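# Open incubator outer and glass doors fully

## Task

Swing both the incubator's outer door and the inner glass door fully open so they stay open without the robot holding them. No flask may reach the floor, neither door may be slammed open or closed, and the robot must not topple or be left leaning.

## Robot and tools

Robot: the LinearBot is an omnidirectional base with a column about 1.75 m tall. A carriage rides 1.0 m along the column (lift_m) and carries two identical six-joint arms with two-finger grippers. Arm bases sit about 0.57 m + lift_m above the floor, and carriage parts hang about 0.15 m below them. A hand reaches 0.78 m from its shoulder but only about 0.38 m below its arm base. A hand is about 0.16 m long and 0.1 m wide (0.14 m when open). Parked joints 1-6 are 0, 0.05, 0.05, 1.45, 0, 0; parked, the robot is about 0.95 m wide and 0.7 m long. Cameras: carriage_camera faces forward, tilted about 20 degrees down; left_wrist_camera and right_wrist_camera look beyond the fingertips. The wheel motors are weak (2 N m), so a light push already trips contact_stop. Loose objects may occasionally get a brief shove from outside.

Frames: the base frame has its origin on the floor below the base centre, x forward, y left, z up. left_hand and right_hand are the midpoints between each hand's finger pads, in this frame. quat_wxyz rotates base axes into hand axes; hand z runs along the fingers and the fingers open along hand y; a hand pointing straight up with joints 1, 5, 6 at 0 reads (1, 0, 0, 0). The odometry frame is the base frame at scene start; base_odometry counts wheel rotation, so slip shows up as travel. Heading is positive to the left, -3.142 to 3.142.

execute_actions: argument actions is a list holding one action or none (empty list only reports state and images). An action may contain base, joints, or both; its motions begin together. base holds exactly one key, each a relative offset from where the base last reported itself: translate_m (metres, forward positive, -2 to 2), strafe_m (metres, left positive, -2 to 2), rotate_rad (radians, counter-clockwise positive, -6.3 to 6.3). joints is a single dictionary keyed by joint name with absolute targets: lift_m 0 to 1 m; for each arm (prefix left_ or right_, same ranges): joint1_rad -2.617 to 3.054 (vertical-axis swing, 0 ahead, positive left), joint2_rad 0 to 3.141 (shoulder: 0 upper arm back and level, 1.57 vertical, 3.14 forward and level), joint3_rad 0 to 3.141 (elbow, 0 folded, 3.14 straight), joint4_rad -1.57 to 1.57 (wrist pitch, positive lifts fingertips), joint5_rad -1.57 to 1.57 (wrist yaw, positive turns fingertips right, opposite to joint 1), joint6_rad -2.094 to 2.094 (roll about the finger axis, positive clockwise viewed from the forearm), gripper_m 0 to 0.093 (pad gap in metres). Done tolerances: lift 0.004, joint1/5/6 0.02, joint2/3 0.055, joint4 0.04, gripper 0.004. An action is capped at 15 s. Omitted joints or base may keep driving toward earlier targets. Unknown keys or out-of-range values reject the whole call. Optional cameras: a list of camera names or "all"; null or absent gives all, [] gives none. Once a result reports a stop, later motion calls in that same reply are skipped.

wait: seconds 0 to 10; commands nothing and returns state and images. zoom_image: camera (one of the three) and region [x0, y0, x1, y1] in pixels from the top-left, at most 504 by 504, on that camera's latest full image. finished_scene: scene is the current scene's integer; it is irreversible and reports success, so only call it once both doors rest fully open on their own. Replying with no tool call ends everything.

Result lines: base_status and joint_status report how each commanded motion ended. done (for the base, wheels turned the commanded amount, slip or not); off_target (stopped short, may still push); contact_stop or time_out (target dropped, holds position); joint command not followed, with a cause line, means an arm's targets were blocked by a self-collision check, and those joints read not_followed and may be retried automatically until new valid targets arrive. on_its_own covers uncommanded behaviour; held at is the held target, not the position. motor_effort is percent of maximum, positive toward larger values, bracket is the peak; readings carry fixed bias and noise. A falling lift effort while lowering means a hand rests on something. drive_wheels larger at rest than after a free drive means the base is still pressing. Joint torques are raw drive outputs with per-arm offsets. ARM HIT means a hard self-collision. MOTOR HOT warns from 75 °C; at 90 °C the arm halts 10 s (limit_stop_at_motor_heat); at 100 °C the arm goes limp and drops. Outstretched arms heat quickly, even empty, so fold arms when idle.

Cautions: stops arrive after impact and may not arrive at all; the base can roll up to 0.3 m after an arm touches something, and arms are unwatched during turns. After a blocked drive, back off about 0.2 m the way you came (undo a turn), repeating if still pressed; a retreat may itself stop spuriously, so try again. Avoid getting the column caught under an overhang and never reverse into one. Arms have no contact stop and snap to target when freed. To untangle a withheld arm, move it alone clear first, then the other. Never let the arms collide or press together. Hand readings drift at long reach. Tipping is most likely with high carriage, extended arms, pulling, or sudden stops; only images reveal a lean. Swing doors slowly to avoid slamming, and keep flasks from falling. The robot holds its last command while you compose a reply.

Each tool is called after ">>>" as name([rows], argument=value, ...), one row to a line, values as JSON.

## Session

>>> execute_actions(actions=[])

Scene clock: 0.00 s.
Joint torques (N m, as the arm reports them, + toward a larger angle): no reading
base_odometry: x=+0.000 y=+0.000 heading=+0.000 (m, m, rad; odometry frame)
base_status: not commanded
joint_positions: lift_m=+0.299 left_joint1_rad=-0.013 left_joint2_rad=+0.041 left_joint3_rad=+0.061 left_joint4_rad=+1.399 left_joint5_rad=-0.012 left_joint6_rad=+0.047 left_gripper_m=+0.094 right_joint1_rad=-0.005 right_joint2_rad=+0.070 right_joint3_rad=+0.039 right_joint4_rad=+1.459 right_joint5_rad=+0.000 right_joint6_rad=+0.036 right_gripper_m=+0.094
joint_status: not commanded
motor_effort: lift_m=+30 drive_wheels=-1 (%)
left_hand: x=+0.3222 y=+0.3402 z=+1.2883 quat_wxyz=(+0.997, -0.004, +0.076, +0.017) (m; base frame)
right_hand: x=+0.3234 y=-0.3389 z=+1.2838 quat_wxyz=(+0.997, +0.002, +0.072, +0.015) (m; base frame)
pictures: carriage_camera, left_wrist_camera, right_wrist_camera
Images, in order (width x height): carriage_camera 504x504, left_wrist_camera 504x504, right_wrist_camera 504x504.

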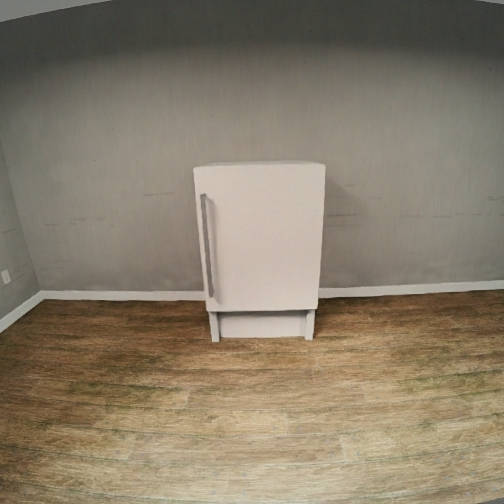

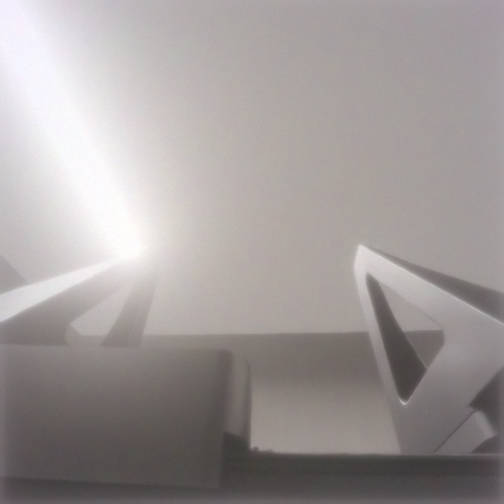

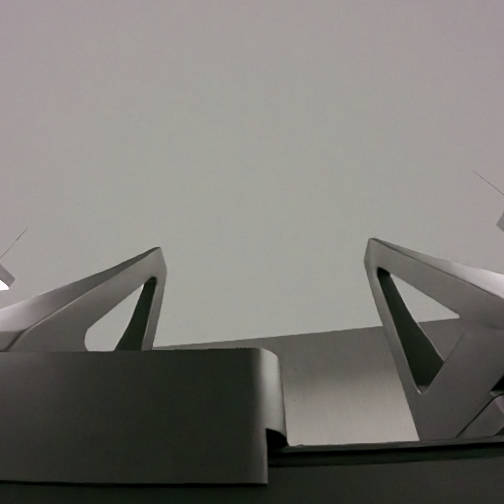

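>>> execute_actions([
  {"base":{"translate_m":0.6},"joints":{"left_joint2_rad":1.0,"left_joint3_rad":0.9,"left_joint4_rad":0.1,"lift_m":0.1}},
])

Scene clock: 6.67 s.
Joint torques (N m, as the arm reports them, + toward a larger angle): left_arm=[-0.08 -2.02 10.62  2.04 -0.03 -0.1 ] | right_arm=[-0.01  4.37  6.56 -0.19 -0.06  0.1 ]
base_odometry: x=+0.600 y=+0.000 heading=+0.000 (m, m, rad; odometry frame)
base_status: done
joint_positions: lift_m=+0.100 left_joint1_rad=-0.013 left_joint2_rad=+0.991 left_joint3_rad=+0.878 left_joint4_rad=+0.105 left_joint5_rad=-0.012 left_joint6_rad=+0.047 left_gripper_m=+0.094 right_joint1_rad=-0.005 right_joint2_rad=+0.070 right_joint3_rad=+0.039 right_joint4_rad=+1.459 right_joint5_rad=+0.000 right_joint6_rad=+0.036 right_gripper_m=+0.094
joint_status: all done
motor_effort: lift_m=+26(34) drive_wheels=-3(26) (%)
left_hand: x=+0.6563 y=+0.3357 z=+1.0218 quat_wxyz=(+0.704, +0.017, +0.709, +0.016) (m; base frame)
right_hand: x=+0.3232 y=-0.3389 z=+1.0849 quat_wxyz=(+0.997, +0.002, +0.071, +0.015) (m; base frame)
pictures: carriage_camera, left_wrist_camera, right_wrist_camera
Images, in order (width x height): carriage_camera 504x504, left_wrist_camera 504x504, right_wrist_camera 504x504.

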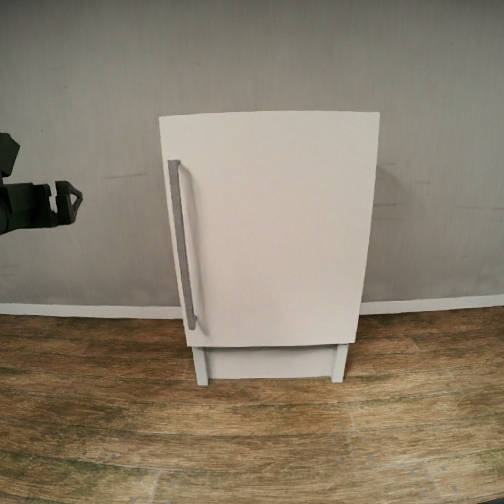

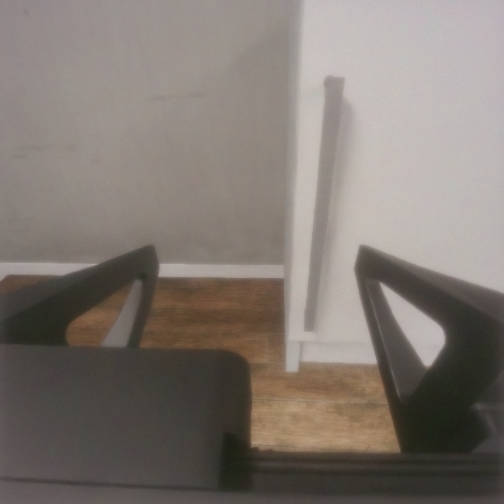

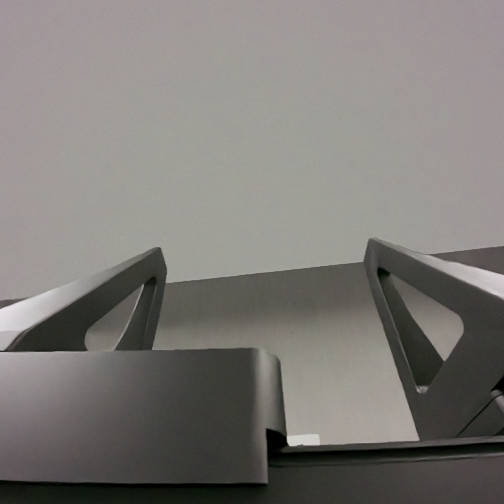

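>>> execute_actions([
  {"base":{"strafe_m":-0.09}},
], cameras=[])

>>> execute_actions([
  {"base":{"translate_m":0.22}},
], cameras=["carriage_camera","left_wrist_camera"])

Scene clock: 10.87 s.
Joint torques (N m, as the arm reports them, + toward a larger angle): left_arm=[-0.1  -1.91 10.59  2.05 -0.04 -0.11] | right_arm=[ 0.02  4.48  6.65 -0.18 -0.06  0.09]
base_odometry: x=+0.600 y=-0.090 heading=+0.000 (m, m, rad; odometry frame)
base_status: done
joint_positions: lift_m=+0.100 left_joint1_rad=-0.013 left_joint2_rad=+0.991 left_joint3_rad=+0.878 left_joint4_rad=+0.105 left_joint5_rad=-0.012 left_joint6_rad=+0.047 left_gripper_m=+0.094 right_joint1_rad=-0.005 right_joint2_rad=+0.070 right_joint3_rad=+0.039 right_joint4_rad=+1.459 right_joint5_rad=+0.000 right_joint6_rad=+0.036 right_gripper_m=+0.094
joint_status: not commanded
motor_effort: lift_m=+26(27) drive_wheels=-3(21) (%)
left_hand: x=+0.6563 y=+0.3357 z=+1.0218 quat_wxyz=(+0.704, +0.017, +0.709, +0.016) (m; base frame)
right_hand: x=+0.3232 y=-0.3389 z=+1.0849 quat_wxyz=(+0.997, +0.002, +0.071, +0.015) (m; base frame)
pictures: none
No camera images: the call's "cameras" was empty. Leave "cameras" out to get every camera's image.

Scene clock: 13.13 s.
Joint torques (N m, as the arm reports them, + toward a larger angle): left_arm=[-0.11 -1.87 10.78  2.04 -0.03 -0.1 ] | right_arm=[ 0.03  4.43  6.58 -0.17 -0.07  0.09]
base_odometry: x=+0.821 y=-0.091 heading=+0.000 (m, m, rad; odometry frame)
base_status: done
joint_positions: lift_m=+0.100 left_joint1_rad=-0.013 left_joint2_rad=+0.991 left_joint3_rad=+0.878 left_joint4_rad=+0.105 left_joint5_rad=-0.012 left_joint6_rad=+0.047 left_gripper_m=+0.094 right_joint1_rad=-0.005 right_joint2_rad=+0.070 right_joint3_rad=+0.039 right_joint4_rad=+1.459 right_joint5_rad=+0.000 right_joint6_rad=+0.036 right_gripper_m=+0.094
joint_status: not commanded
motor_effort: lift_m=+27(28) drive_wheels=-6(21) (%)
left_hand: x=+0.6563 y=+0.3357 z=+1.0218 quat_wxyz=(+0.704, +0.017, +0.709, +0.016) (m; base frame)
right_hand: x=+0.3232 y=-0.3389 z=+1.0849 quat_wxyz=(+0.997, +0.002, +0.071, +0.015) (m; base frame)
pictures: carriage_camera, left_wrist_camera
Images, in order (width x height): carriage_camera 504x504, left_wrist_camera 504x504.

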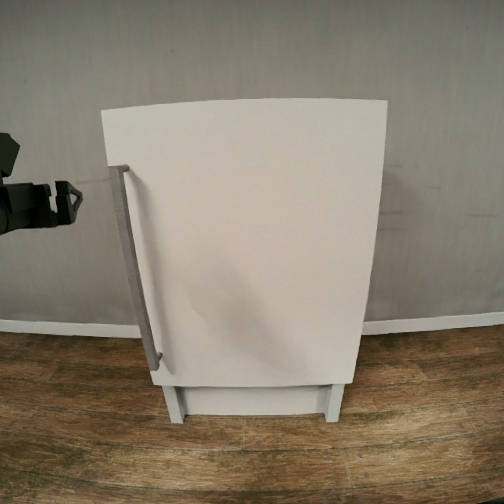

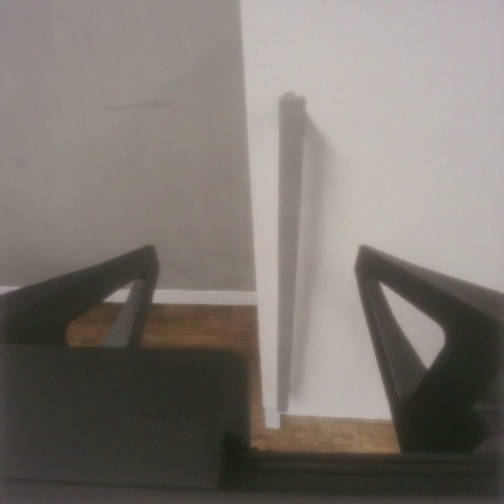

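>>> execute_actions([
  {"base":{"strafe_m":-0.025},"joints":{"lift_m":0.02}},
], cameras=[])

>>> execute_actions([
  {"base":{"translate_m":0.11}},
], cameras=["carriage_camera","left_wrist_camera"])

Scene clock: 16.27 s.
Joint torques (N m, as the arm reports them, + toward a larger angle): left_arm=[-0.03 -1.96  9.82  2.12 -0.06 -0.1 ] | right_arm=[ 0.01  4.4   6.6  -0.18 -0.05  0.09]
base_odometry: x=+0.821 y=-0.115 heading=+0.000 (m, m, rad; odometry frame)
base_status: done
joint_positions: lift_m=+0.020 left_joint1_rad=-0.013 left_joint2_rad=+0.991 left_joint3_rad=+0.888 left_joint4_rad=+0.100 left_joint5_rad=-0.012 left_joint6_rad=+0.047 left_gripper_m=+0.094 right_joint1_rad=-0.005 right_joint2_rad=+0.070 right_joint3_rad=+0.039 right_joint4_rad=+1.459 right_joint5_rad=+0.000 right_joint6_rad=+0.036 right_gripper_m=+0.094
joint_status: all done
motor_effort: lift_m=+27(29) drive_wheels=-5(17) (%)
left_hand: x=+0.6560 y=+0.3357 z=+0.9451 quat_wxyz=(+0.706, +0.017, +0.708, +0.016) (m; base frame)
right_hand: x=+0.3233 y=-0.3389 z=+1.0048 quat_wxyz=(+0.997, +0.002, +0.071, +0.015) (m; base frame)
pictures: none
No camera images: the call's "cameras" was empty. Leave "cameras" out to get every camera's image.

Scene clock: 17.97 s.
Joint torques (N m, as the arm reports them, + toward a larger angle): left_arm=[-0.13 -1.87  9.86  2.06 -0.03 -0.1 ] | right_arm=[ 0.03  4.47  6.67 -0.15 -0.05  0.1 ]
base_odometry: x=+0.931 y=-0.116 heading=-0.001 (m, m, rad; odometry frame)
base_status: done
joint_positions: lift_m=+0.020 left_joint1_rad=-0.013 left_joint2_rad=+0.991 left_joint3_rad=+0.888 left_joint4_rad=+0.102 left_joint5_rad=-0.012 left_joint6_rad=+0.047 left_gripper_m=+0.094 right_joint1_rad=-0.005 right_joint2_rad=+0.070 right_joint3_rad=+0.039 right_joint4_rad=+1.459 right_joint5_rad=+0.000 right_joint6_rad=+0.036 right_gripper_m=+0.094
joint_status: not commanded
motor_effort: lift_m=+27(27) drive_wheels=-6(20) (%)
left_hand: x=+0.6560 y=+0.3357 z=+0.9457 quat_wxyz=(+0.707, +0.017, +0.707, +0.016) (m; base frame)
right_hand: x=+0.3234 y=-0.3389 z=+1.0048 quat_wxyz=(+0.997, +0.002, +0.072, +0.015) (m; base frame)
pictures: carriage_camera, left_wrist_camera
Images, in order (width x height): carriage_camera 504x504, left_wrist_camera 504x504.

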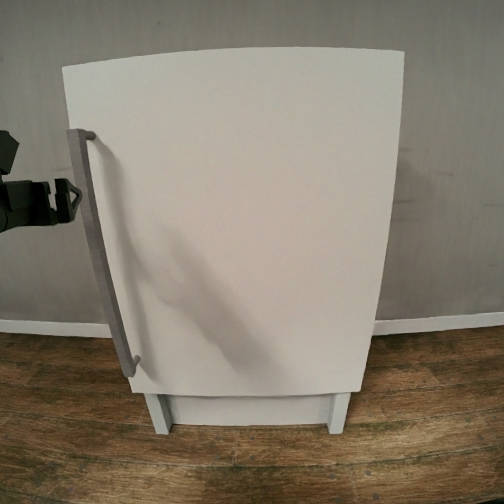

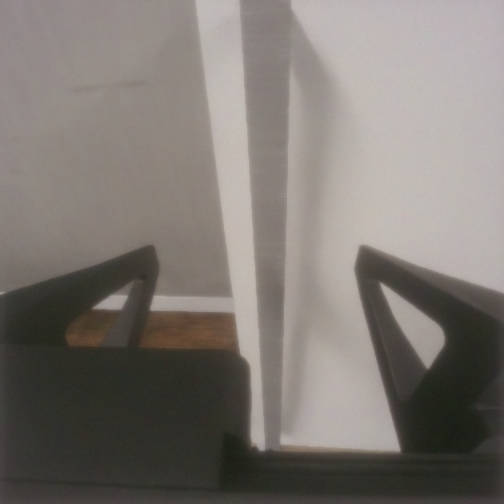

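>>> execute_actions([
  {"base":{"translate_m":0.075}},
], cameras=["left_wrist_camera"])

>>> execute_actions([
  {"joints":{"left_gripper_m":0.0}},
], cameras=["carriage_camera","left_wrist_camera"])

Scene clock: 21.87 s.
Joint torques (N m, as the arm reports them, + toward a larger angle): left_arm=[-0.06 -1.69  9.86  2.07 -0.04 -0.1 ] | right_arm=[ 0.02  4.49  6.72 -0.17 -0.06  0.1 ]
base_odometry: x=+1.006 y=-0.116 heading=-0.002 (m, m, rad; odometry frame)
base_status: done
joint_positions: lift_m=+0.020 left_joint1_rad=-0.013 left_joint2_rad=+0.991 left_joint3_rad=+0.888 left_joint4_rad=+0.103 left_joint5_rad=-0.012 left_joint6_rad=+0.047 left_gripper_m=+0.094 right_joint1_rad=-0.005 right_joint2_rad=+0.070 right_joint3_rad=+0.039 right_joint4_rad=+1.460 right_joint5_rad=+0.000 right_joint6_rad=+0.036 right_gripper_m=+0.094
joint_status: not commanded
motor_effort: lift_m=+27(27) drive_wheels=-6(23) (%)
left_hand: x=+0.6560 y=+0.3357 z=+0.9458 quat_wxyz=(+0.707, +0.017, +0.707, +0.016) (m; base frame)
right_hand: x=+0.3230 y=-0.3389 z=+1.0049 quat_wxyz=(+0.997, +0.002, +0.071, +0.015) (m; base frame)
pictures: left_wrist_camera
Images, in order (width x height): left_wrist_camera 504x504.

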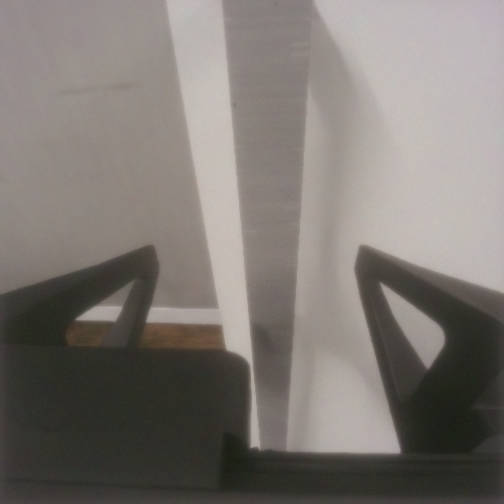

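Scene clock: 22.60 s.
Joint torques (N m, as the arm reports them, + toward a larger angle): left_arm=[ 0.52 -1.86  9.86  2.03 -0.23 -0.08] | right_arm=[ 0.02  4.46  6.64 -0.17 -0.06  0.09]
base_odometry: x=+1.006 y=-0.116 heading=-0.002 (m, m, rad; odometry frame)
base_status: not commanded
joint_positions: lift_m=+0.020 left_joint1_rad=-0.020 left_joint2_rad=+0.991 left_joint3_rad=+0.888 left_joint4_rad=+0.103 left_joint5_rad=+0.011 left_joint6_rad=+0.044 left_gripper_m=+0.023 right_joint1_rad=-0.005 right_joint2_rad=+0.070 right_joint3_rad=+0.039 right_joint4_rad=+1.459 right_joint5_rad=+0.000 right_joint6_rad=+0.036 right_gripper_m=+0.094
joint_status: left_gripper_m off_target (ended at +0.023, target +0.000)
motor_effort: lift_m=+28(27) drive_wheels=-6(6) (%)
left_hand: x=+0.6559 y=+0.3293 z=+0.9460 quat_wxyz=(+0.707, +0.027, +0.706, +0.005) (m; base frame)
right_hand: x=+0.3232 y=-0.3389 z=+1.0048 quat_wxyz=(+0.997, +0.002, +0.071, +0.015) (m; base frame)
pictures: carriage_camera, left_wrist_camera
Images, in order (width x height): carriage_camera 504x504, left_wrist_camera 504x504.

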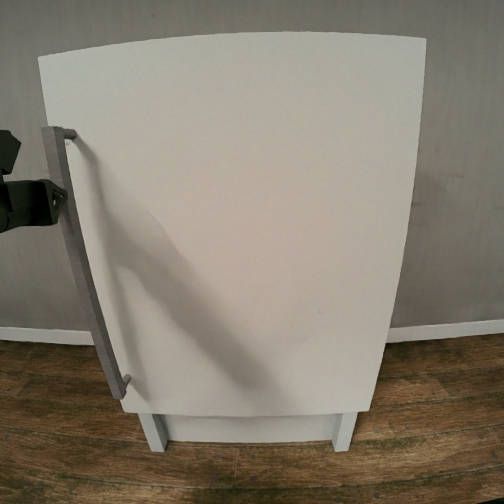

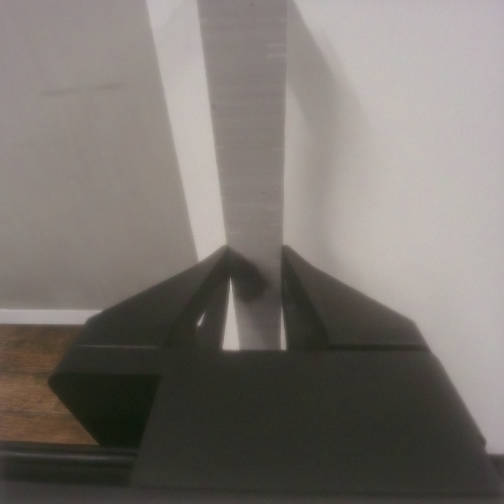

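>>> execute_actions([
  {"base":{"translate_m":-0.15},"joints":{"left_joint5_rad":-0.2,"left_joint1_rad":-0.08}},
], cameras=["carriage_camera"])

Scene clock: 26.73 s.
Joint torques (N m, as the arm reports them, + toward a larger angle): left_arm=[ 0.26 -4.12  9.63  1.94 -0.1  -0.08] | right_arm=[ 0.02  4.45  6.75 -0.19 -0.06  0.09]
base_odometry: x=+0.856 y=-0.116 heading=-0.001 (m, m, rad; odometry frame)
base_status: done
joint_positions: lift_m=+0.020 left_joint1_rad=-0.085 left_joint2_rad=+1.021 left_joint3_rad=+0.891 left_joint4_rad=+0.113 left_joint5_rad=-0.192 left_joint6_rad=+0.044 left_gripper_m=+0.001 right_joint1_rad=-0.005 right_joint2_rad=+0.070 right_joint3_rad=+0.039 right_joint4_rad=+1.458 right_joint5_rad=+0.000 right_joint6_rad=+0.036 right_gripper_m=+0.094
joint_status: all done
on_its_own: left_gripper_m moved -0.023 to your old target +0.000
motor_effort: lift_m=+28(27) drive_wheels=-7(31) (%)
left_hand: x=+0.6618 y=+0.3394 z=+0.9392 quat_wxyz=(+0.699, -0.021, +0.713, +0.054) (m; base frame)
right_hand: x=+0.3236 y=-0.3389 z=+1.0048 quat_wxyz=(+0.997, +0.002, +0.072, +0.015) (m; base frame)
pictures: carriage_camera
Images, in order (width x height): carriage_camera 504x504.

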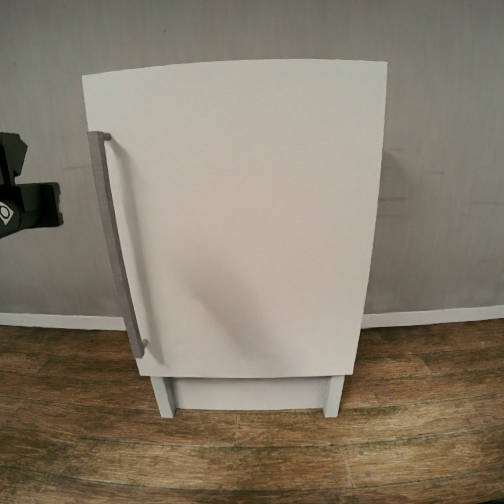

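>>> execute_actions([
  {"joints":{"left_joint5_rad":0,"left_joint1_rad":-0.02,"left_gripper_m":0.093}},
], cameras=[])

>>> execute_actions([
  {"base":{"translate_m":0.18}},
], cameras=[])

>>> execute_actions([
  {"joints":{"left_gripper_m":0}},
], cameras=["left_wrist_camera"])

>>> execute_actions([
  {"base":{"translate_m":-0.06},"joints":{"left_joint5_rad":0}},
], cameras=["carriage_camera","left_wrist_camera"])

Scene clock: 31.80 s.
Joint torques (N m, as the arm reports them, + toward a larger angle): left_arm=[ 0.2  -4.15  9.62  1.97  0.02 -0.07] | right_arm=[ 0.03  4.4   6.66 -0.14 -0.06  0.1 ]
base_odometry: x=+0.856 y=-0.116 heading=-0.001 (m, m, rad; odometry frame)
base_status: not commanded
joint_positions: lift_m=+0.020 left_joint1_rad=-0.023 left_joint2_rad=+1.021 left_joint3_rad=+0.891 left_joint4_rad=+0.113 left_joint5_rad=-0.007 left_joint6_rad=+0.044 left_gripper_m=+0.093 right_joint1_rad=-0.005 right_joint2_rad=+0.070 right_joint3_rad=+0.039 right_joint4_rad=+1.458 right_joint5_rad=+0.000 right_joint6_rad=+0.036 right_gripper_m=+0.094
joint_status: all done
motor_effort: lift_m=+27(28) drive_wheels=-7(7) (%)
left_hand: x=+0.6634 y=+0.3310 z=+0.9392 quat_wxyz=(+0.701, +0.022, +0.713, +0.010) (m; base frame)
right_hand: x=+0.3236 y=-0.3389 z=+1.0048 quat_wxyz=(+0.997, +0.002, +0.072, +0.015) (m; base frame)
pictures: none
No camera images: the call's "cameras" was empty. Leave "cameras" out to get every camera's image.

Scene clock: 33.90 s.
Joint torques (N m, as the arm reports them, + toward a larger angle): left_arm=[ 0.22 -4.21  9.5   2.05  0.02 -0.08] | right_arm=[ 0.01  4.42  6.67 -0.16 -0.06  0.09]
base_odometry: x=+1.036 y=-0.117 heading=-0.002 (m, m, rad; odometry frame)
base_status: done
joint_positions: lift_m=+0.020 left_joint1_rad=-0.023 left_joint2_rad=+1.021 left_joint3_rad=+0.891 left_joint4_rad=+0.111 left_joint5_rad=-0.006 left_joint6_rad=+0.044 left_gripper_m=+0.093 right_joint1_rad=-0.005 right_joint2_rad=+0.070 right_joint3_rad=+0.039 right_joint4_rad=+1.459 right_joint5_rad=+0.000 right_joint6_rad=+0.036 right_gripper_m=+0.094
joint_status: not commanded
motor_effort: lift_m=+28(27) drive_wheels=-6(22) (%)
left_hand: x=+0.6634 y=+0.3309 z=+0.9387 quat_wxyz=(+0.700, +0.022, +0.713, +0.010) (m; base frame)
right_hand: x=+0.3234 y=-0.3389 z=+1.0048 quat_wxyz=(+0.997, +0.002, +0.072, +0.015) (m; base frame)
pictures: none
No camera images: the call's "cameras" was empty. Leave "cameras" out to get every camera's image.

Scene clock: 34.63 s.
Joint torques (N m, as the arm reports them, + toward a larger angle): left_arm=[ 0.29 -4.16  9.64  2.01 -0.07  0.07] | right_arm=[ 0.03  4.44  6.59 -0.16 -0.06  0.09]
base_odometry: x=+1.036 y=-0.117 heading=-0.002 (m, m, rad; odometry frame)
base_status: not commanded
joint_positions: lift_m=+0.020 left_joint1_rad=-0.025 left_joint2_rad=+1.021 left_joint3_rad=+0.891 left_joint4_rad=+0.111 left_joint5_rad=+0.004 left_joint6_rad=+0.031 left_gripper_m=+0.024 right_joint1_rad=-0.005 right_joint2_rad=+0.070 right_joint3_rad=+0.039 right_joint4_rad=+1.459 right_joint5_rad=+0.001 right_joint6_rad=+0.036 right_gripper_m=+0.094
joint_status: left_gripper_m off_target (ended at +0.024, target +0.000)
motor_effort: lift_m=+28(27) drive_wheels=-6(6) (%)
left_hand: x=+0.6634 y=+0.3287 z=+0.9387 quat_wxyz=(+0.700, +0.021, +0.713, +0.001) (m; base frame)
right_hand: x=+0.3233 y=-0.3390 z=+1.0048 quat_wxyz=(+0.997, +0.002, +0.071, +0.015) (m; base frame)
pictures: left_wrist_camera
Images, in order (width x height): left_wrist_camera 504x504.

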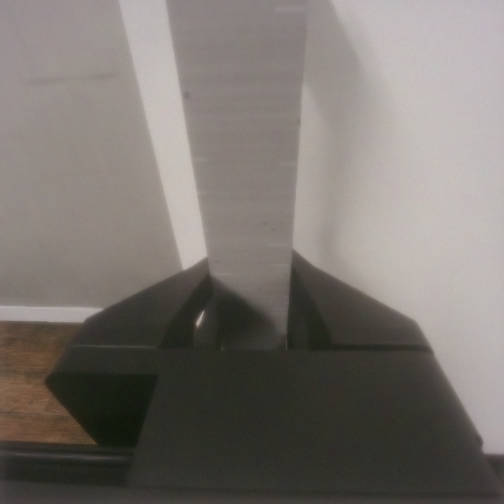

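Scene clock: 36.00 s.
Joint torques (N m, as the arm reports them, + toward a larger angle): left_arm=[ 1.9  -4.58  9.23  2.01 -0.06  0.21] | right_arm=[ 0.    4.44  6.67 -0.11 -0.06  0.1 ]
base_odometry: x=+0.976 y=-0.117 heading=-0.002 (m, m, rad; odometry frame)
base_status: done
joint_positions: lift_m=+0.020 left_joint1_rad=-0.042 left_joint2_rad=+1.026 left_joint3_rad=+0.896 left_joint4_rad=+0.109 left_joint5_rad=+0.003 left_joint6_rad=+0.021 left_gripper_m=+0.025 right_joint1_rad=-0.005 right_joint2_rad=+0.070 right_joint3_rad=+0.039 right_joint4_rad=+1.458 right_joint5_rad=+0.001 right_joint6_rad=+0.036 right_gripper_m=+0.094
joint_status: all done
motor_effort: lift_m=+27(26) drive_wheels=-4(36) (%)
left_hand: x=+0.6643 y=+0.3221 z=+0.9388 quat_wxyz=(+0.700, +0.024, +0.714, -0.009) (m; base frame)
right_hand: x=+0.3236 y=-0.3390 z=+1.0048 quat_wxyz=(+0.997, +0.002, +0.072, +0.015) (m; base frame)
pictures: carriage_camera, left_wrist_camera
Images, in order (width x height): carriage_camera 504x504, left_wrist_camera 504x504.

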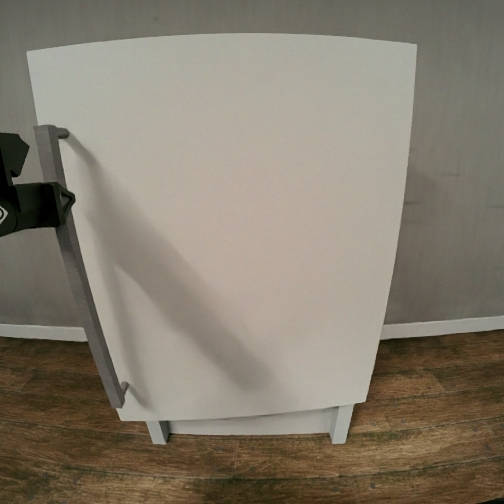

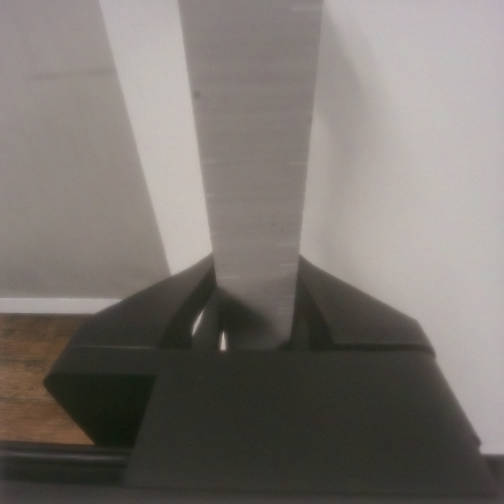

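>>> execute_actions([
  {"base":{"translate_m":-0.17},"joints":{"left_joint5_rad":-0.9,"left_joint1_rad":-0.48}},
], cameras=["carriage_camera","left_wrist_camera"])

Scene clock: 40.70 s.
Joint torques (N m, as the arm reports them, + toward a larger angle): left_arm=[ 4.17 -5.96  9.06  1.61 -1.84  0.41] | right_arm=[-0.01  4.42  6.57 -0.12 -0.05  0.09]
base_odometry: x=+0.806 y=-0.117 heading=-0.002 (m, m, rad; odometry frame)
base_status: done
joint_positions: lift_m=+0.020 left_joint1_rad=-0.528 left_joint2_rad=+1.046 left_joint3_rad=+0.896 left_joint4_rad=+0.137 left_joint5_rad=-0.686 left_joint6_rad=+0.005 left_gripper_m=+0.026 right_joint1_rad=-0.005 right_joint2_rad=+0.070 right_joint3_rad=+0.039 right_joint4_rad=+1.457 right_joint5_rad=+0.001 right_joint6_rad=+0.036 right_gripper_m=+0.094
joint_status: left_joint1_rad off_target (ended at -0.528, target -0.480); left_joint5_rad off_target (ended at -0.686, target -0.900)
motor_effort: lift_m=+27(26) drive_wheels=+7(28) (%)
left_hand: x=+0.6385 y=+0.2583 z=+0.9390 quat_wxyz=(+0.701, -0.051, +0.709, +0.060) (m; base frame)
right_hand: x=+0.3238 y=-0.3390 z=+1.0048 quat_wxyz=(+0.997, +0.002, +0.072, +0.015) (m; base frame)
pictures: carriage_camera, left_wrist_camera
Images, in order (width x height): carriage_camera 504x504, left_wrist_camera 504x504.

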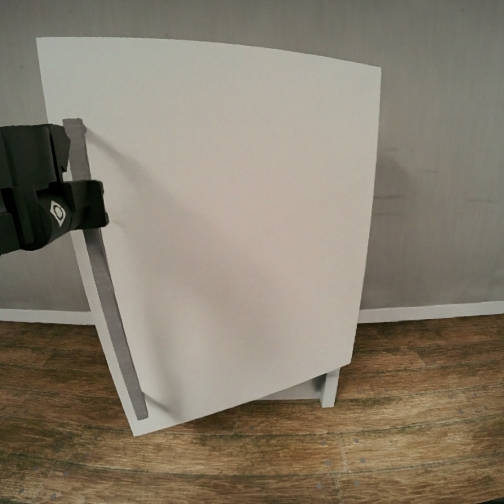

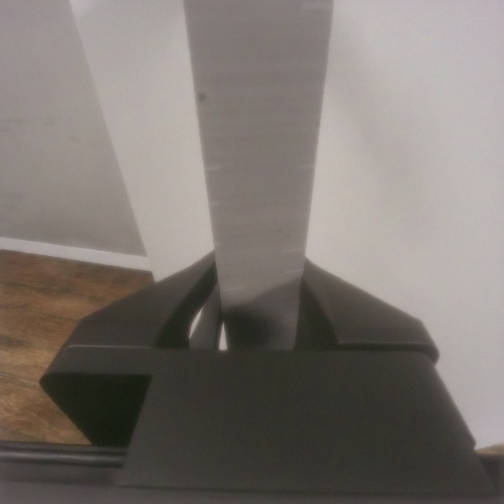

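>>> execute_actions([
  {"base":{"translate_m":-0.13},"joints":{"left_joint5_rad":-0.9,"left_joint1_rad":-0.85}},
], cameras=[])

>>> execute_actions([
  {"base":{"strafe_m":-0.14},"joints":{"left_joint5_rad":-0.9,"left_joint2_rad":0.8,"left_joint3_rad":0.7}},
], cameras=["carriage_camera","left_wrist_camera"])

Scene clock: 47.63 s.
Joint torques (N m, as the arm reports them, + toward a larger angle): left_arm=[  1.45 -12.47   7.35   0.74  -2.49   0.19] | right_arm=[ 0.03  4.46  6.59 -0.16 -0.06  0.1 ]
base_odometry: x=+0.677 y=-0.117 heading=-0.003 (m, m, rad; odometry frame)
base_status: done
joint_positions: lift_m=+0.020 left_joint1_rad=-0.868 left_joint2_rad=+1.130 left_joint3_rad=+0.917 left_joint4_rad=+0.233 left_joint5_rad=-0.607 left_joint6_rad=+0.023 left_gripper_m=+0.030 right_joint1_rad=-0.005 right_joint2_rad=+0.070 right_joint3_rad=+0.039 right_joint4_rad=+1.457 right_joint5_rad=+0.001 right_joint6_rad=+0.036 right_gripper_m=+0.094
joint_status: left_joint5_rad off_target (ended at -0.606, target -0.900); the others done
motor_effort: lift_m=+27(27) drive_wheels=+23(35) (%)
left_hand: x=+0.6019 y=+0.1161 z=+0.9403 quat_wxyz=(+0.707, +0.095, +0.695, -0.089) (m; base frame)
right_hand: x=+0.3239 y=-0.3390 z=+1.0048 quat_wxyz=(+0.997, +0.002, +0.073, +0.015) (m; base frame)
pictures: none
No camera images: the call's "cameras" was empty. Leave "cameras" out to get every camera's image.

Scene clock: 49.50 s.
Joint torques (N m, as the arm reports them, + toward a larger angle): left_arm=[ 0.69 -0.82  5.53  1.49 -0.44 -0.32] | right_arm=[ 0.01  4.43  6.64 -0.14 -0.05  0.09]
base_odometry: x=+0.676 y=-0.257 heading=-0.004 (m, m, rad; odometry frame)
base_status: done
joint_positions: lift_m=+0.020 left_joint1_rad=-0.860 left_joint2_rad=+0.799 left_joint3_rad=+0.736 left_joint4_rad=+0.136 left_joint5_rad=-0.847 left_joint6_rad=+0.065 left_gripper_m=+0.029 right_joint1_rad=-0.005 right_joint2_rad=+0.070 right_joint3_rad=+0.039 right_joint4_rad=+1.456 right_joint5_rad=+0.001 right_joint6_rad=+0.036 right_gripper_m=+0.094
joint_status: left_joint5_rad off_target (ended at -0.847, target -0.900); the others done
motor_effort: lift_m=+27(27) drive_wheels=-2(43) (%)
left_hand: x=+0.5597 y=+0.2171 z=+0.9380 quat_wxyz=(+0.724, +0.007, +0.690, +0.000) (m; base frame)
right_hand: x=+0.3240 y=-0.3390 z=+1.0047 quat_wxyz=(+0.997, +0.002, +0.073, +0.015) (m; base frame)
pictures: carriage_camera, left_wrist_camera
Images, in order (width x height): carriage_camera 504x504, left_wrist_camera 504x504.

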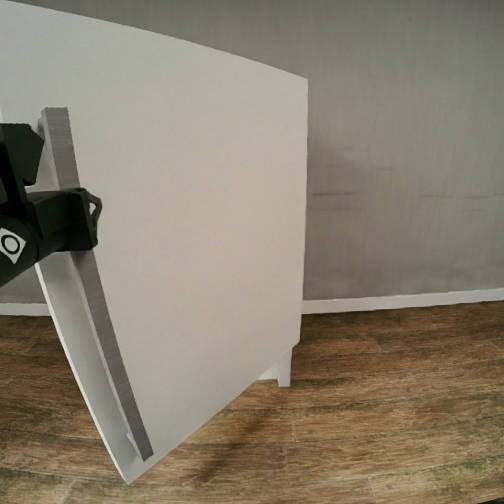

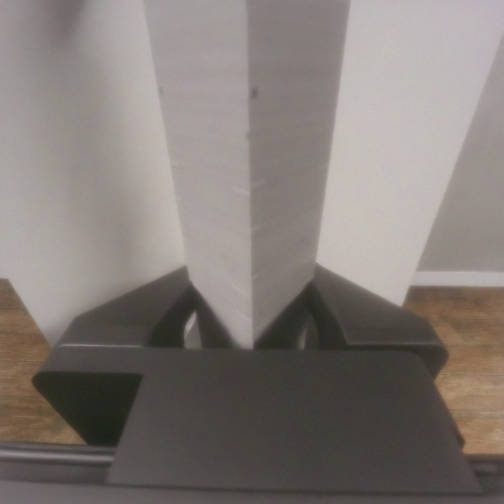

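>>> execute_actions([
  {"joints":{"left_gripper_m":0.093}},
], cameras=[])

>>> execute_actions([
  {"base":{"translate_m":-0.15}},
], cameras=[])

>>> execute_actions([
  {"base":{"strafe_m":0.78},"joints":{"left_joint1_rad":0,"left_joint2_rad":0.05,"left_joint3_rad":0.05,"left_joint4_rad":1.45,"left_joint5_rad":0,"right_gripper_m":0}},
], cameras=["carriage_camera"])

>>> execute_actions([
  {"base":{"translate_m":0.25},"joints":{"right_joint2_rad":1.0,"right_joint3_rad":0.9,"right_joint4_rad":0.1}},
], cameras=["carriage_camera"])

Scene clock: 55.20 s.
Joint torques (N m, as the arm reports them, + toward a larger angle): left_arm=[ 0.71 -0.96  6.37  1.76 -0.13 -0.23] | right_arm=[-0.01  4.45  6.62 -0.13 -0.05  0.09]
base_odometry: x=+0.676 y=-0.257 heading=-0.004 (m, m, rad; odometry frame)
base_status: not commanded
joint_positions: lift_m=+0.020 left_joint1_rad=-0.859 left_joint2_rad=+0.799 left_joint3_rad=+0.727 left_joint4_rad=+0.115 left_joint5_rad=-0.890 left_joint6_rad=+0.057 left_gripper_m=+0.093 right_joint1_rad=-0.005 right_joint2_rad=+0.070 right_joint3_rad=+0.039 right_joint4_rad=+1.457 right_joint5_rad=+0.001 right_joint6_rad=+0.036 right_gripper_m=+0.094
joint_status: all done
on_its_own: left_joint5_rad moved -0.043 to your old target -0.900
motor_effort: lift_m=+27(27) drive_wheels=-2(4) (%)
left_hand: x=+0.5602 y=+0.2242 z=+0.9299 quat_wxyz=(+0.716, -0.003, +0.697, +0.020) (m; base frame)
right_hand: x=+0.3239 y=-0.3390 z=+1.0048 quat_wxyz=(+0.997, +0.002, +0.073, +0.015) (m; base frame)
pictures: none
No camera images: the call's "cameras" was empty. Leave "cameras" out to get every camera's image.

Scene clock: 57.13 s.
Joint torques (N m, as the arm reports them, + toward a larger angle): left_arm=[ 0.54 -0.81  6.13  1.72 -0.06 -0.21] | right_arm=[ 0.    4.47  6.61 -0.12 -0.06  0.1 ]
base_odometry: x=+0.526 y=-0.256 heading=-0.004 (m, m, rad; odometry frame)
base_status: done
joint_positions: lift_m=+0.020 left_joint1_rad=-0.857 left_joint2_rad=+0.799 left_joint3_rad=+0.727 left_joint4_rad=+0.112 left_joint5_rad=-0.895 left_joint6_rad=+0.056 left_gripper_m=+0.093 right_joint1_rad=-0.005 right_joint2_rad=+0.070 right_joint3_rad=+0.039 right_joint4_rad=+1.457 right_joint5_rad=+0.001 right_joint6_rad=+0.036 right_gripper_m=+0.094
joint_status: not commanded
motor_effort: lift_m=+26(28) drive_wheels=-3(18) (%)
left_hand: x=+0.5603 y=+0.2254 z=+0.9293 quat_wxyz=(+0.716, -0.005, +0.698, +0.023) (m; base frame)
right_hand: x=+0.3238 y=-0.3390 z=+1.0048 quat_wxyz=(+0.997, +0.002, +0.072, +0.015) (m; base frame)
pictures: none
No camera images: the call's "cameras" was empty. Leave "cameras" out to get every camera's image.

Scene clock: 61.07 s.
Joint torques (N m, as the arm reports them, + toward a larger angle): left_arm=[ 0.44  2.31  4.29 -0.16  0.03 -0.2 ] | right_arm=[ 0.04  4.46  6.67 -0.14 -0.07  0.1 ]
base_odometry: x=+0.529 y=+0.524 heading=-0.003 (m, m, rad; odometry frame)
base_status: done
joint_positions: lift_m=+0.020 left_joint1_rad=-0.005 left_joint2_rad=+0.067 left_joint3_rad=+0.074 left_joint4_rad=+1.447 left_joint5_rad=-0.006 left_joint6_rad=+0.056 left_gripper_m=+0.093 right_joint1_rad=-0.005 right_joint2_rad=+0.070 right_joint3_rad=+0.039 right_joint4_rad=+1.457 right_joint5_rad=+0.001 right_joint6_rad=+0.036 right_gripper_m=+0.000
joint_status: all done
motor_effort: lift_m=+25(27) drive_wheels=-4(21) (%)
left_hand: x=+0.3146 y=+0.3396 z=+1.0143 quat_wxyz=(+0.998, -0.001, +0.058, +0.026) (m; base frame)
right_hand: x=+0.3238 y=-0.3390 z=+1.0048 quat_wxyz=(+0.997, +0.002, +0.072, +0.015) (m; base frame)
pictures: carriage_camera
Images, in order (width x height): carriage_camera 504x504.

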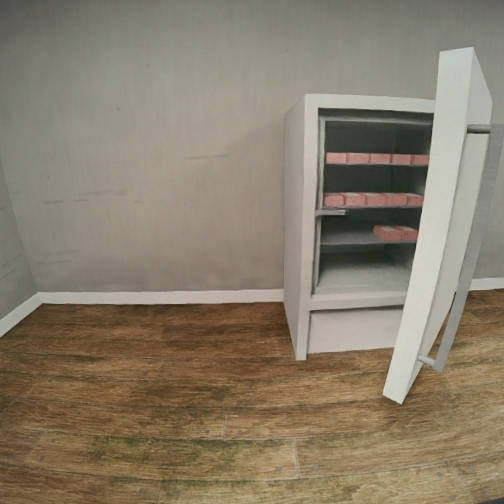

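Scene clock: 63.47 s.
Joint torques (N m, as the arm reports them, + toward a larger angle): left_arm=[ 0.38  2.32  4.19 -0.13  0.02 -0.21] | right_arm=[ 0.02 -2.49 10.53  2.36 -0.05  0.09]
base_odometry: x=+0.779 y=+0.523 heading=-0.003 (m, m, rad; odometry frame)
base_status: done
joint_positions: lift_m=+0.020 left_joint1_rad=-0.005 left_joint2_rad=+0.067 left_joint3_rad=+0.074 left_joint4_rad=+1.449 left_joint5_rad=-0.006 left_joint6_rad=+0.056 left_gripper_m=+0.093 right_joint1_rad=-0.005 right_joint2_rad=+0.995 right_joint3_rad=+0.880 right_joint4_rad=+0.107 right_joint5_rad=+0.001 right_joint6_rad=+0.036 right_gripper_m=+0.000
joint_status: all done
motor_effort: lift_m=+27(28) drive_wheels=-6(22) (%)
left_hand: x=+0.3142 y=+0.3395 z=+1.0143 quat_wxyz=(+0.998, -0.001, +0.057, +0.026) (m; base frame)
right_hand: x=+0.6573 y=-0.3407 z=+0.9416 quat_wxyz=(+0.704, +0.015, +0.710, +0.011) (m; base frame)
pictures: carriage_camera
Images, in order (width x height): carriage_camera 504x504.

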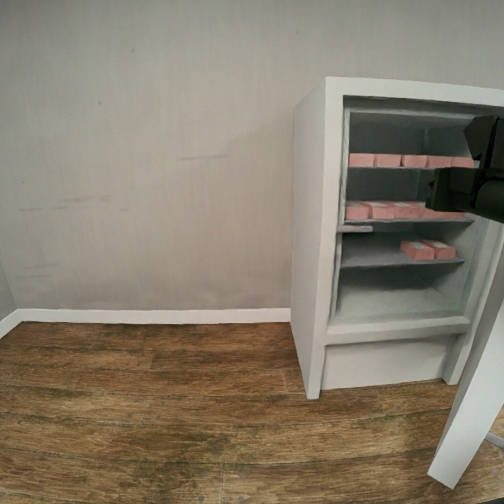

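>>> execute_actions([
  {"base":{"strafe_m":-0.3},"joints":{"right_joint1_rad":-0.5}},
], cameras=["carriage_camera","right_wrist_camera"])

>>> execute_actions([
  {"base":{"strafe_m":-0.2},"joints":{"right_joint1_rad":-0.6}},
], cameras=["carriage_camera","right_wrist_camera"])

Scene clock: 68.50 s.
Joint torques (N m, as the arm reports them, + toward a larger angle): left_arm=[ 0.37  2.32  4.25 -0.13  0.01 -0.21] | right_arm=[-0.29 -1.75 10.51  2.35 -0.02  0.14]
base_odometry: x=+0.778 y=+0.223 heading=-0.002 (m, m, rad; odometry frame)
base_status: done
joint_positions: lift_m=+0.020 left_joint1_rad=-0.005 left_joint2_rad=+0.067 left_joint3_rad=+0.074 left_joint4_rad=+1.449 left_joint5_rad=-0.005 left_joint6_rad=+0.055 left_gripper_m=+0.093 right_joint1_rad=-0.496 right_joint2_rad=+0.987 right_joint3_rad=+0.880 right_joint4_rad=+0.102 right_joint5_rad=-0.002 right_joint6_rad=+0.031 right_gripper_m=+0.000
joint_status: all done
motor_effort: lift_m=+27(27) drive_wheels=-4(45) (%)
left_hand: x=+0.3141 y=+0.3393 z=+1.0143 quat_wxyz=(+0.998, -0.001, +0.057, +0.025) (m; base frame)
right_hand: x=+0.6109 y=-0.5145 z=+0.9433 quat_wxyz=(+0.687, +0.184, +0.684, -0.162) (m; base frame)
pictures: carriage_camera, right_wrist_camera
Images, in order (width x height): carriage_camera 504x504, right_wrist_camera 504x504.

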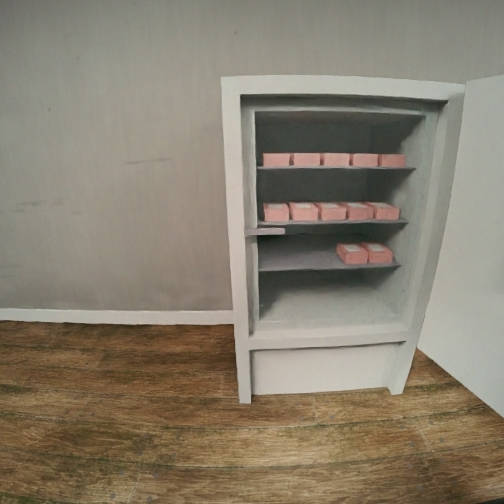

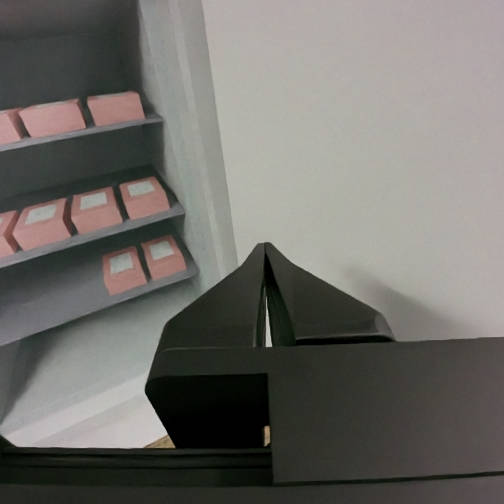

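Scene clock: 70.70 s.
Joint torques (N m, as the arm reports them, + toward a larger angle): left_arm=[ 0.34  2.27  4.13 -0.16  0.01 -0.21] | right_arm=[-0.21 -1.71 10.41  2.41  0.05  0.14]
base_odometry: x=+0.778 y=+0.023 heading=-0.002 (m, m, rad; odometry frame)
base_status: done
joint_positions: lift_m=+0.020 left_joint1_rad=-0.005 left_joint2_rad=+0.067 left_joint3_rad=+0.074 left_joint4_rad=+1.449 left_joint5_rad=-0.004 left_joint6_rad=+0.055 left_gripper_m=+0.093 right_joint1_rad=-0.596 right_joint2_rad=+0.987 right_joint3_rad=+0.880 right_joint4_rad=+0.103 right_joint5_rad=-0.009 right_joint6_rad=+0.031 right_gripper_m=+0.000
joint_status: all done
motor_effort: lift_m=+27(27) drive_wheels=-3(24) (%)
left_hand: x=+0.3142 y=+0.3393 z=+1.0143 quat_wxyz=(+0.998, +0.000, +0.057, +0.025) (m; base frame)
right_hand: x=+0.5922 y=-0.5454 z=+0.9436 quat_wxyz=(+0.679, +0.216, +0.675, -0.194) (m; base frame)
pictures: carriage_camera, right_wrist_camera
Images, in order (width x height): carriage_camera 504x504, right_wrist_camera 504x504.

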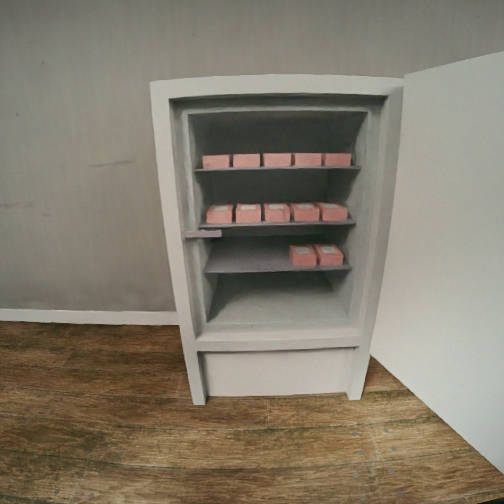

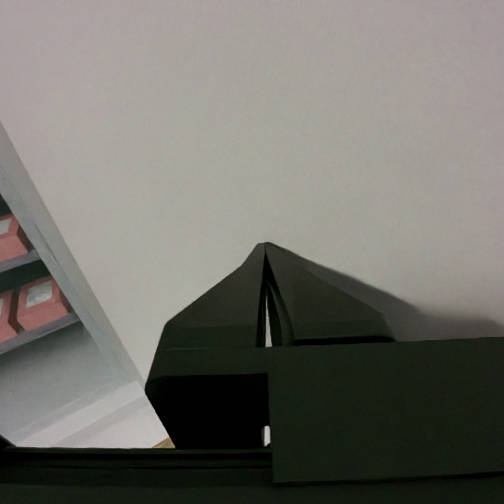

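>>> execute_actions([
  {"base":{"strafe_m":-0.17},"joints":{"right_joint1_rad":-0.6,"left_joint2_rad":1.3,"left_joint3_rad":0.85,"left_joint4_rad":0.45,"left_joint6_rad":1.57}},
])

>>> zoom_image(camera="carriage_camera", region=[60,180,240,300])

Scene clock: 75.33 s.
Joint torques (N m, as the arm reports them, + toward a larger angle): left_arm=[ 0.35 -4.32 10.67  2.11  0.01 -0.1 ] | right_arm=[-11.18  15.46   9.91   4.83   5.59   0.77]
base_odometry: x=+0.778 y=-0.145 heading=-0.001 (m, m, rad; odometry frame)
base_status: done
joint_positions: lift_m=+0.020 left_joint1_rad=-0.005 left_joint2_rad=+1.291 left_joint3_rad=+0.828 left_joint4_rad=+0.448 left_joint5_rad=-0.004 left_joint6_rad=+1.562 left_gripper_m=+0.093 right_joint1_rad=-0.437 right_joint2_rad=+0.791 right_joint3_rad=+0.880 right_joint4_rad=-0.161 right_joint5_rad=-0.777 right_joint6_rad=-0.034 right_gripper_m=+0.000
joint_status: right_joint1_rad off_target (ended at -0.437, target -0.600); the others done
motor_effort: lift_m=+30(29) drive_wheels=+33(40) (%)
left_hand: x=+0.7239 y=+0.3371 z=+0.8846 quat_wxyz=(+0.499, +0.502, +0.506, +0.494) (m; base frame)
right_hand: x=+0.5796 y=-0.3433 z=+0.9458 quat_wxyz=(+0.678, -0.118, +0.715, +0.122) (m; base frame)
pictures: carriage_camera, left_wrist_camera, right_wrist_camera
Images, in order (width x height): carriage_camera 504x504, left_wrist_camera 504x504, right_wrist_camera 504x504.

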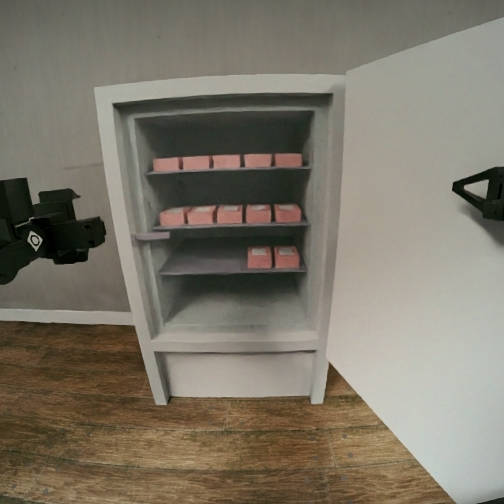

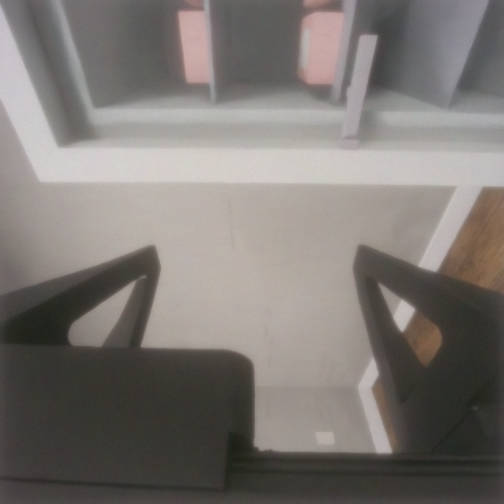

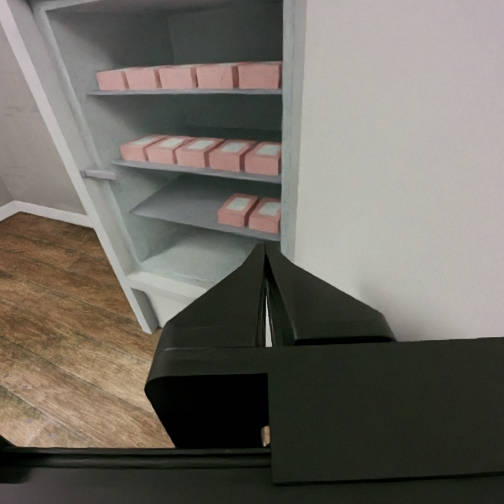

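Region (60, 180, 240, 300) of carriage_camera's 504x504 image, scaled by 2.800, with more detail than that image has.

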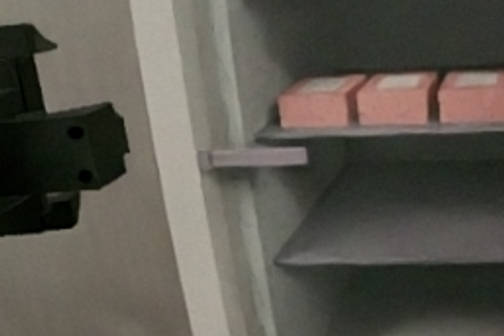

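>>> execute_actions([
  {"base":{"strafe_m":0.64},"joints":{"right_joint1_rad":-0.3,"left_joint2_rad":0.05,"left_joint3_rad":0.05,"left_joint4_rad":1.45,"left_joint6_rad":0}},
], cameras=[])

>>> execute_actions([
  {"joints":{"right_joint1_rad":0,"right_joint2_rad":1.45,"right_joint3_rad":0.85,"right_joint4_rad":0.62,"right_joint5_rad":0,"right_joint6_rad":1.57,"right_gripper_m":0.07}},
], cameras=["carriage_camera","right_wrist_camera"])

Scene clock: 82.23 s.
Joint torques (N m, as the arm reports them, + toward a larger angle): left_arm=[ 0.26  2.33  4.23 -0.24 -0.02 -0.2 ] | right_arm=[-0.33 -1.93  9.38  2.38  0.04  0.18]
base_odometry: x=+0.779 y=+0.495 heading=-0.002 (m, m, rad; odometry frame)
base_status: done
joint_positions: lift_m=+0.020 left_joint1_rad=-0.004 left_joint2_rad=+0.067 left_joint3_rad=+0.074 left_joint4_rad=+1.457 left_joint5_rad=-0.002 left_joint6_rad=+0.009 left_gripper_m=+0.093 right_joint1_rad=-0.295 right_joint2_rad=+0.991 right_joint3_rad=+0.893 right_joint4_rad=+0.102 right_joint5_rad=-0.007 right_joint6_rad=+0.027 right_gripper_m=+0.000
joint_status: all done
motor_effort: lift_m=+29(29) drive_wheels=-4(32) (%)
left_hand: x=+0.3124 y=+0.3389 z=+1.0143 quat_wxyz=(+0.999, -0.001, +0.054, +0.003) (m; base frame)
right_hand: x=+0.6401 y=-0.4453 z=+0.9479 quat_wxyz=(+0.702, +0.111, +0.697, -0.092) (m; base frame)
pictures: none
No camera images: the call's "cameras" was empty. Leave "cameras" out to get every camera's image.

Scene clock: 83.93 s.
Joint torques (N m, as the arm reports them, + toward a larger angle): left_arm=[ 0.27  2.33  4.22 -0.24 -0.01 -0.2 ] | right_arm=[-0.03 -6.65  7.08  2.46 -0.02  0.1 ]
base_odometry: x=+0.779 y=+0.495 heading=-0.002 (m, m, rad; odometry frame)
base_status: not commanded
joint_positions: lift_m=+0.020 left_joint1_rad=-0.004 left_joint2_rad=+0.067 left_joint3_rad=+0.074 left_joint4_rad=+1.457 left_joint5_rad=-0.002 left_joint6_rad=+0.009 left_gripper_m=+0.093 right_joint1_rad=+0.001 right_joint2_rad=+1.445 right_joint3_rad=+0.869 right_joint4_rad=+0.614 right_joint5_rad=-0.003 right_joint6_rad=+1.562 right_gripper_m=+0.070
joint_status: all done
motor_effort: lift_m=+28(29) drive_wheels=-3(5) (%)
left_hand: x=+0.3124 y=+0.3389 z=+1.0143 quat_wxyz=(+0.999, -0.001, +0.054, +0.003) (m; base frame)
right_hand: x=+0.7556 y=-0.3378 z=+0.8786 quat_wxyz=(+0.511, +0.487, +0.493, +0.508) (m; base frame)
pictures: carriage_camera, right_wrist_camera
Images, in order (width x height): carriage_camera 504x504, right_wrist_camera 504x504.

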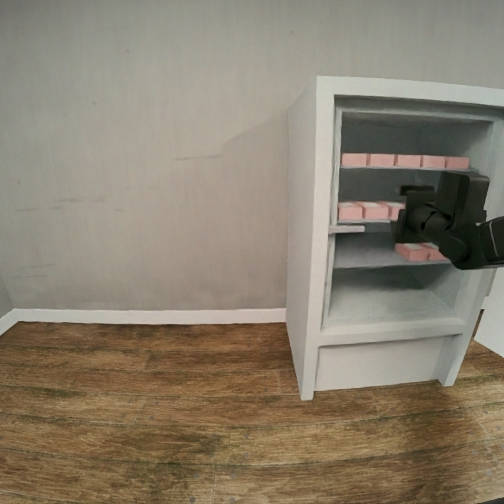

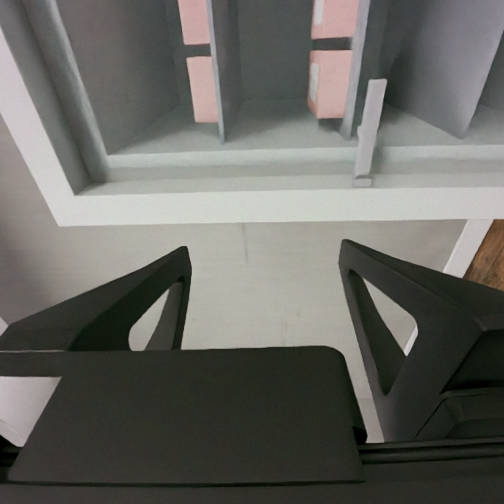

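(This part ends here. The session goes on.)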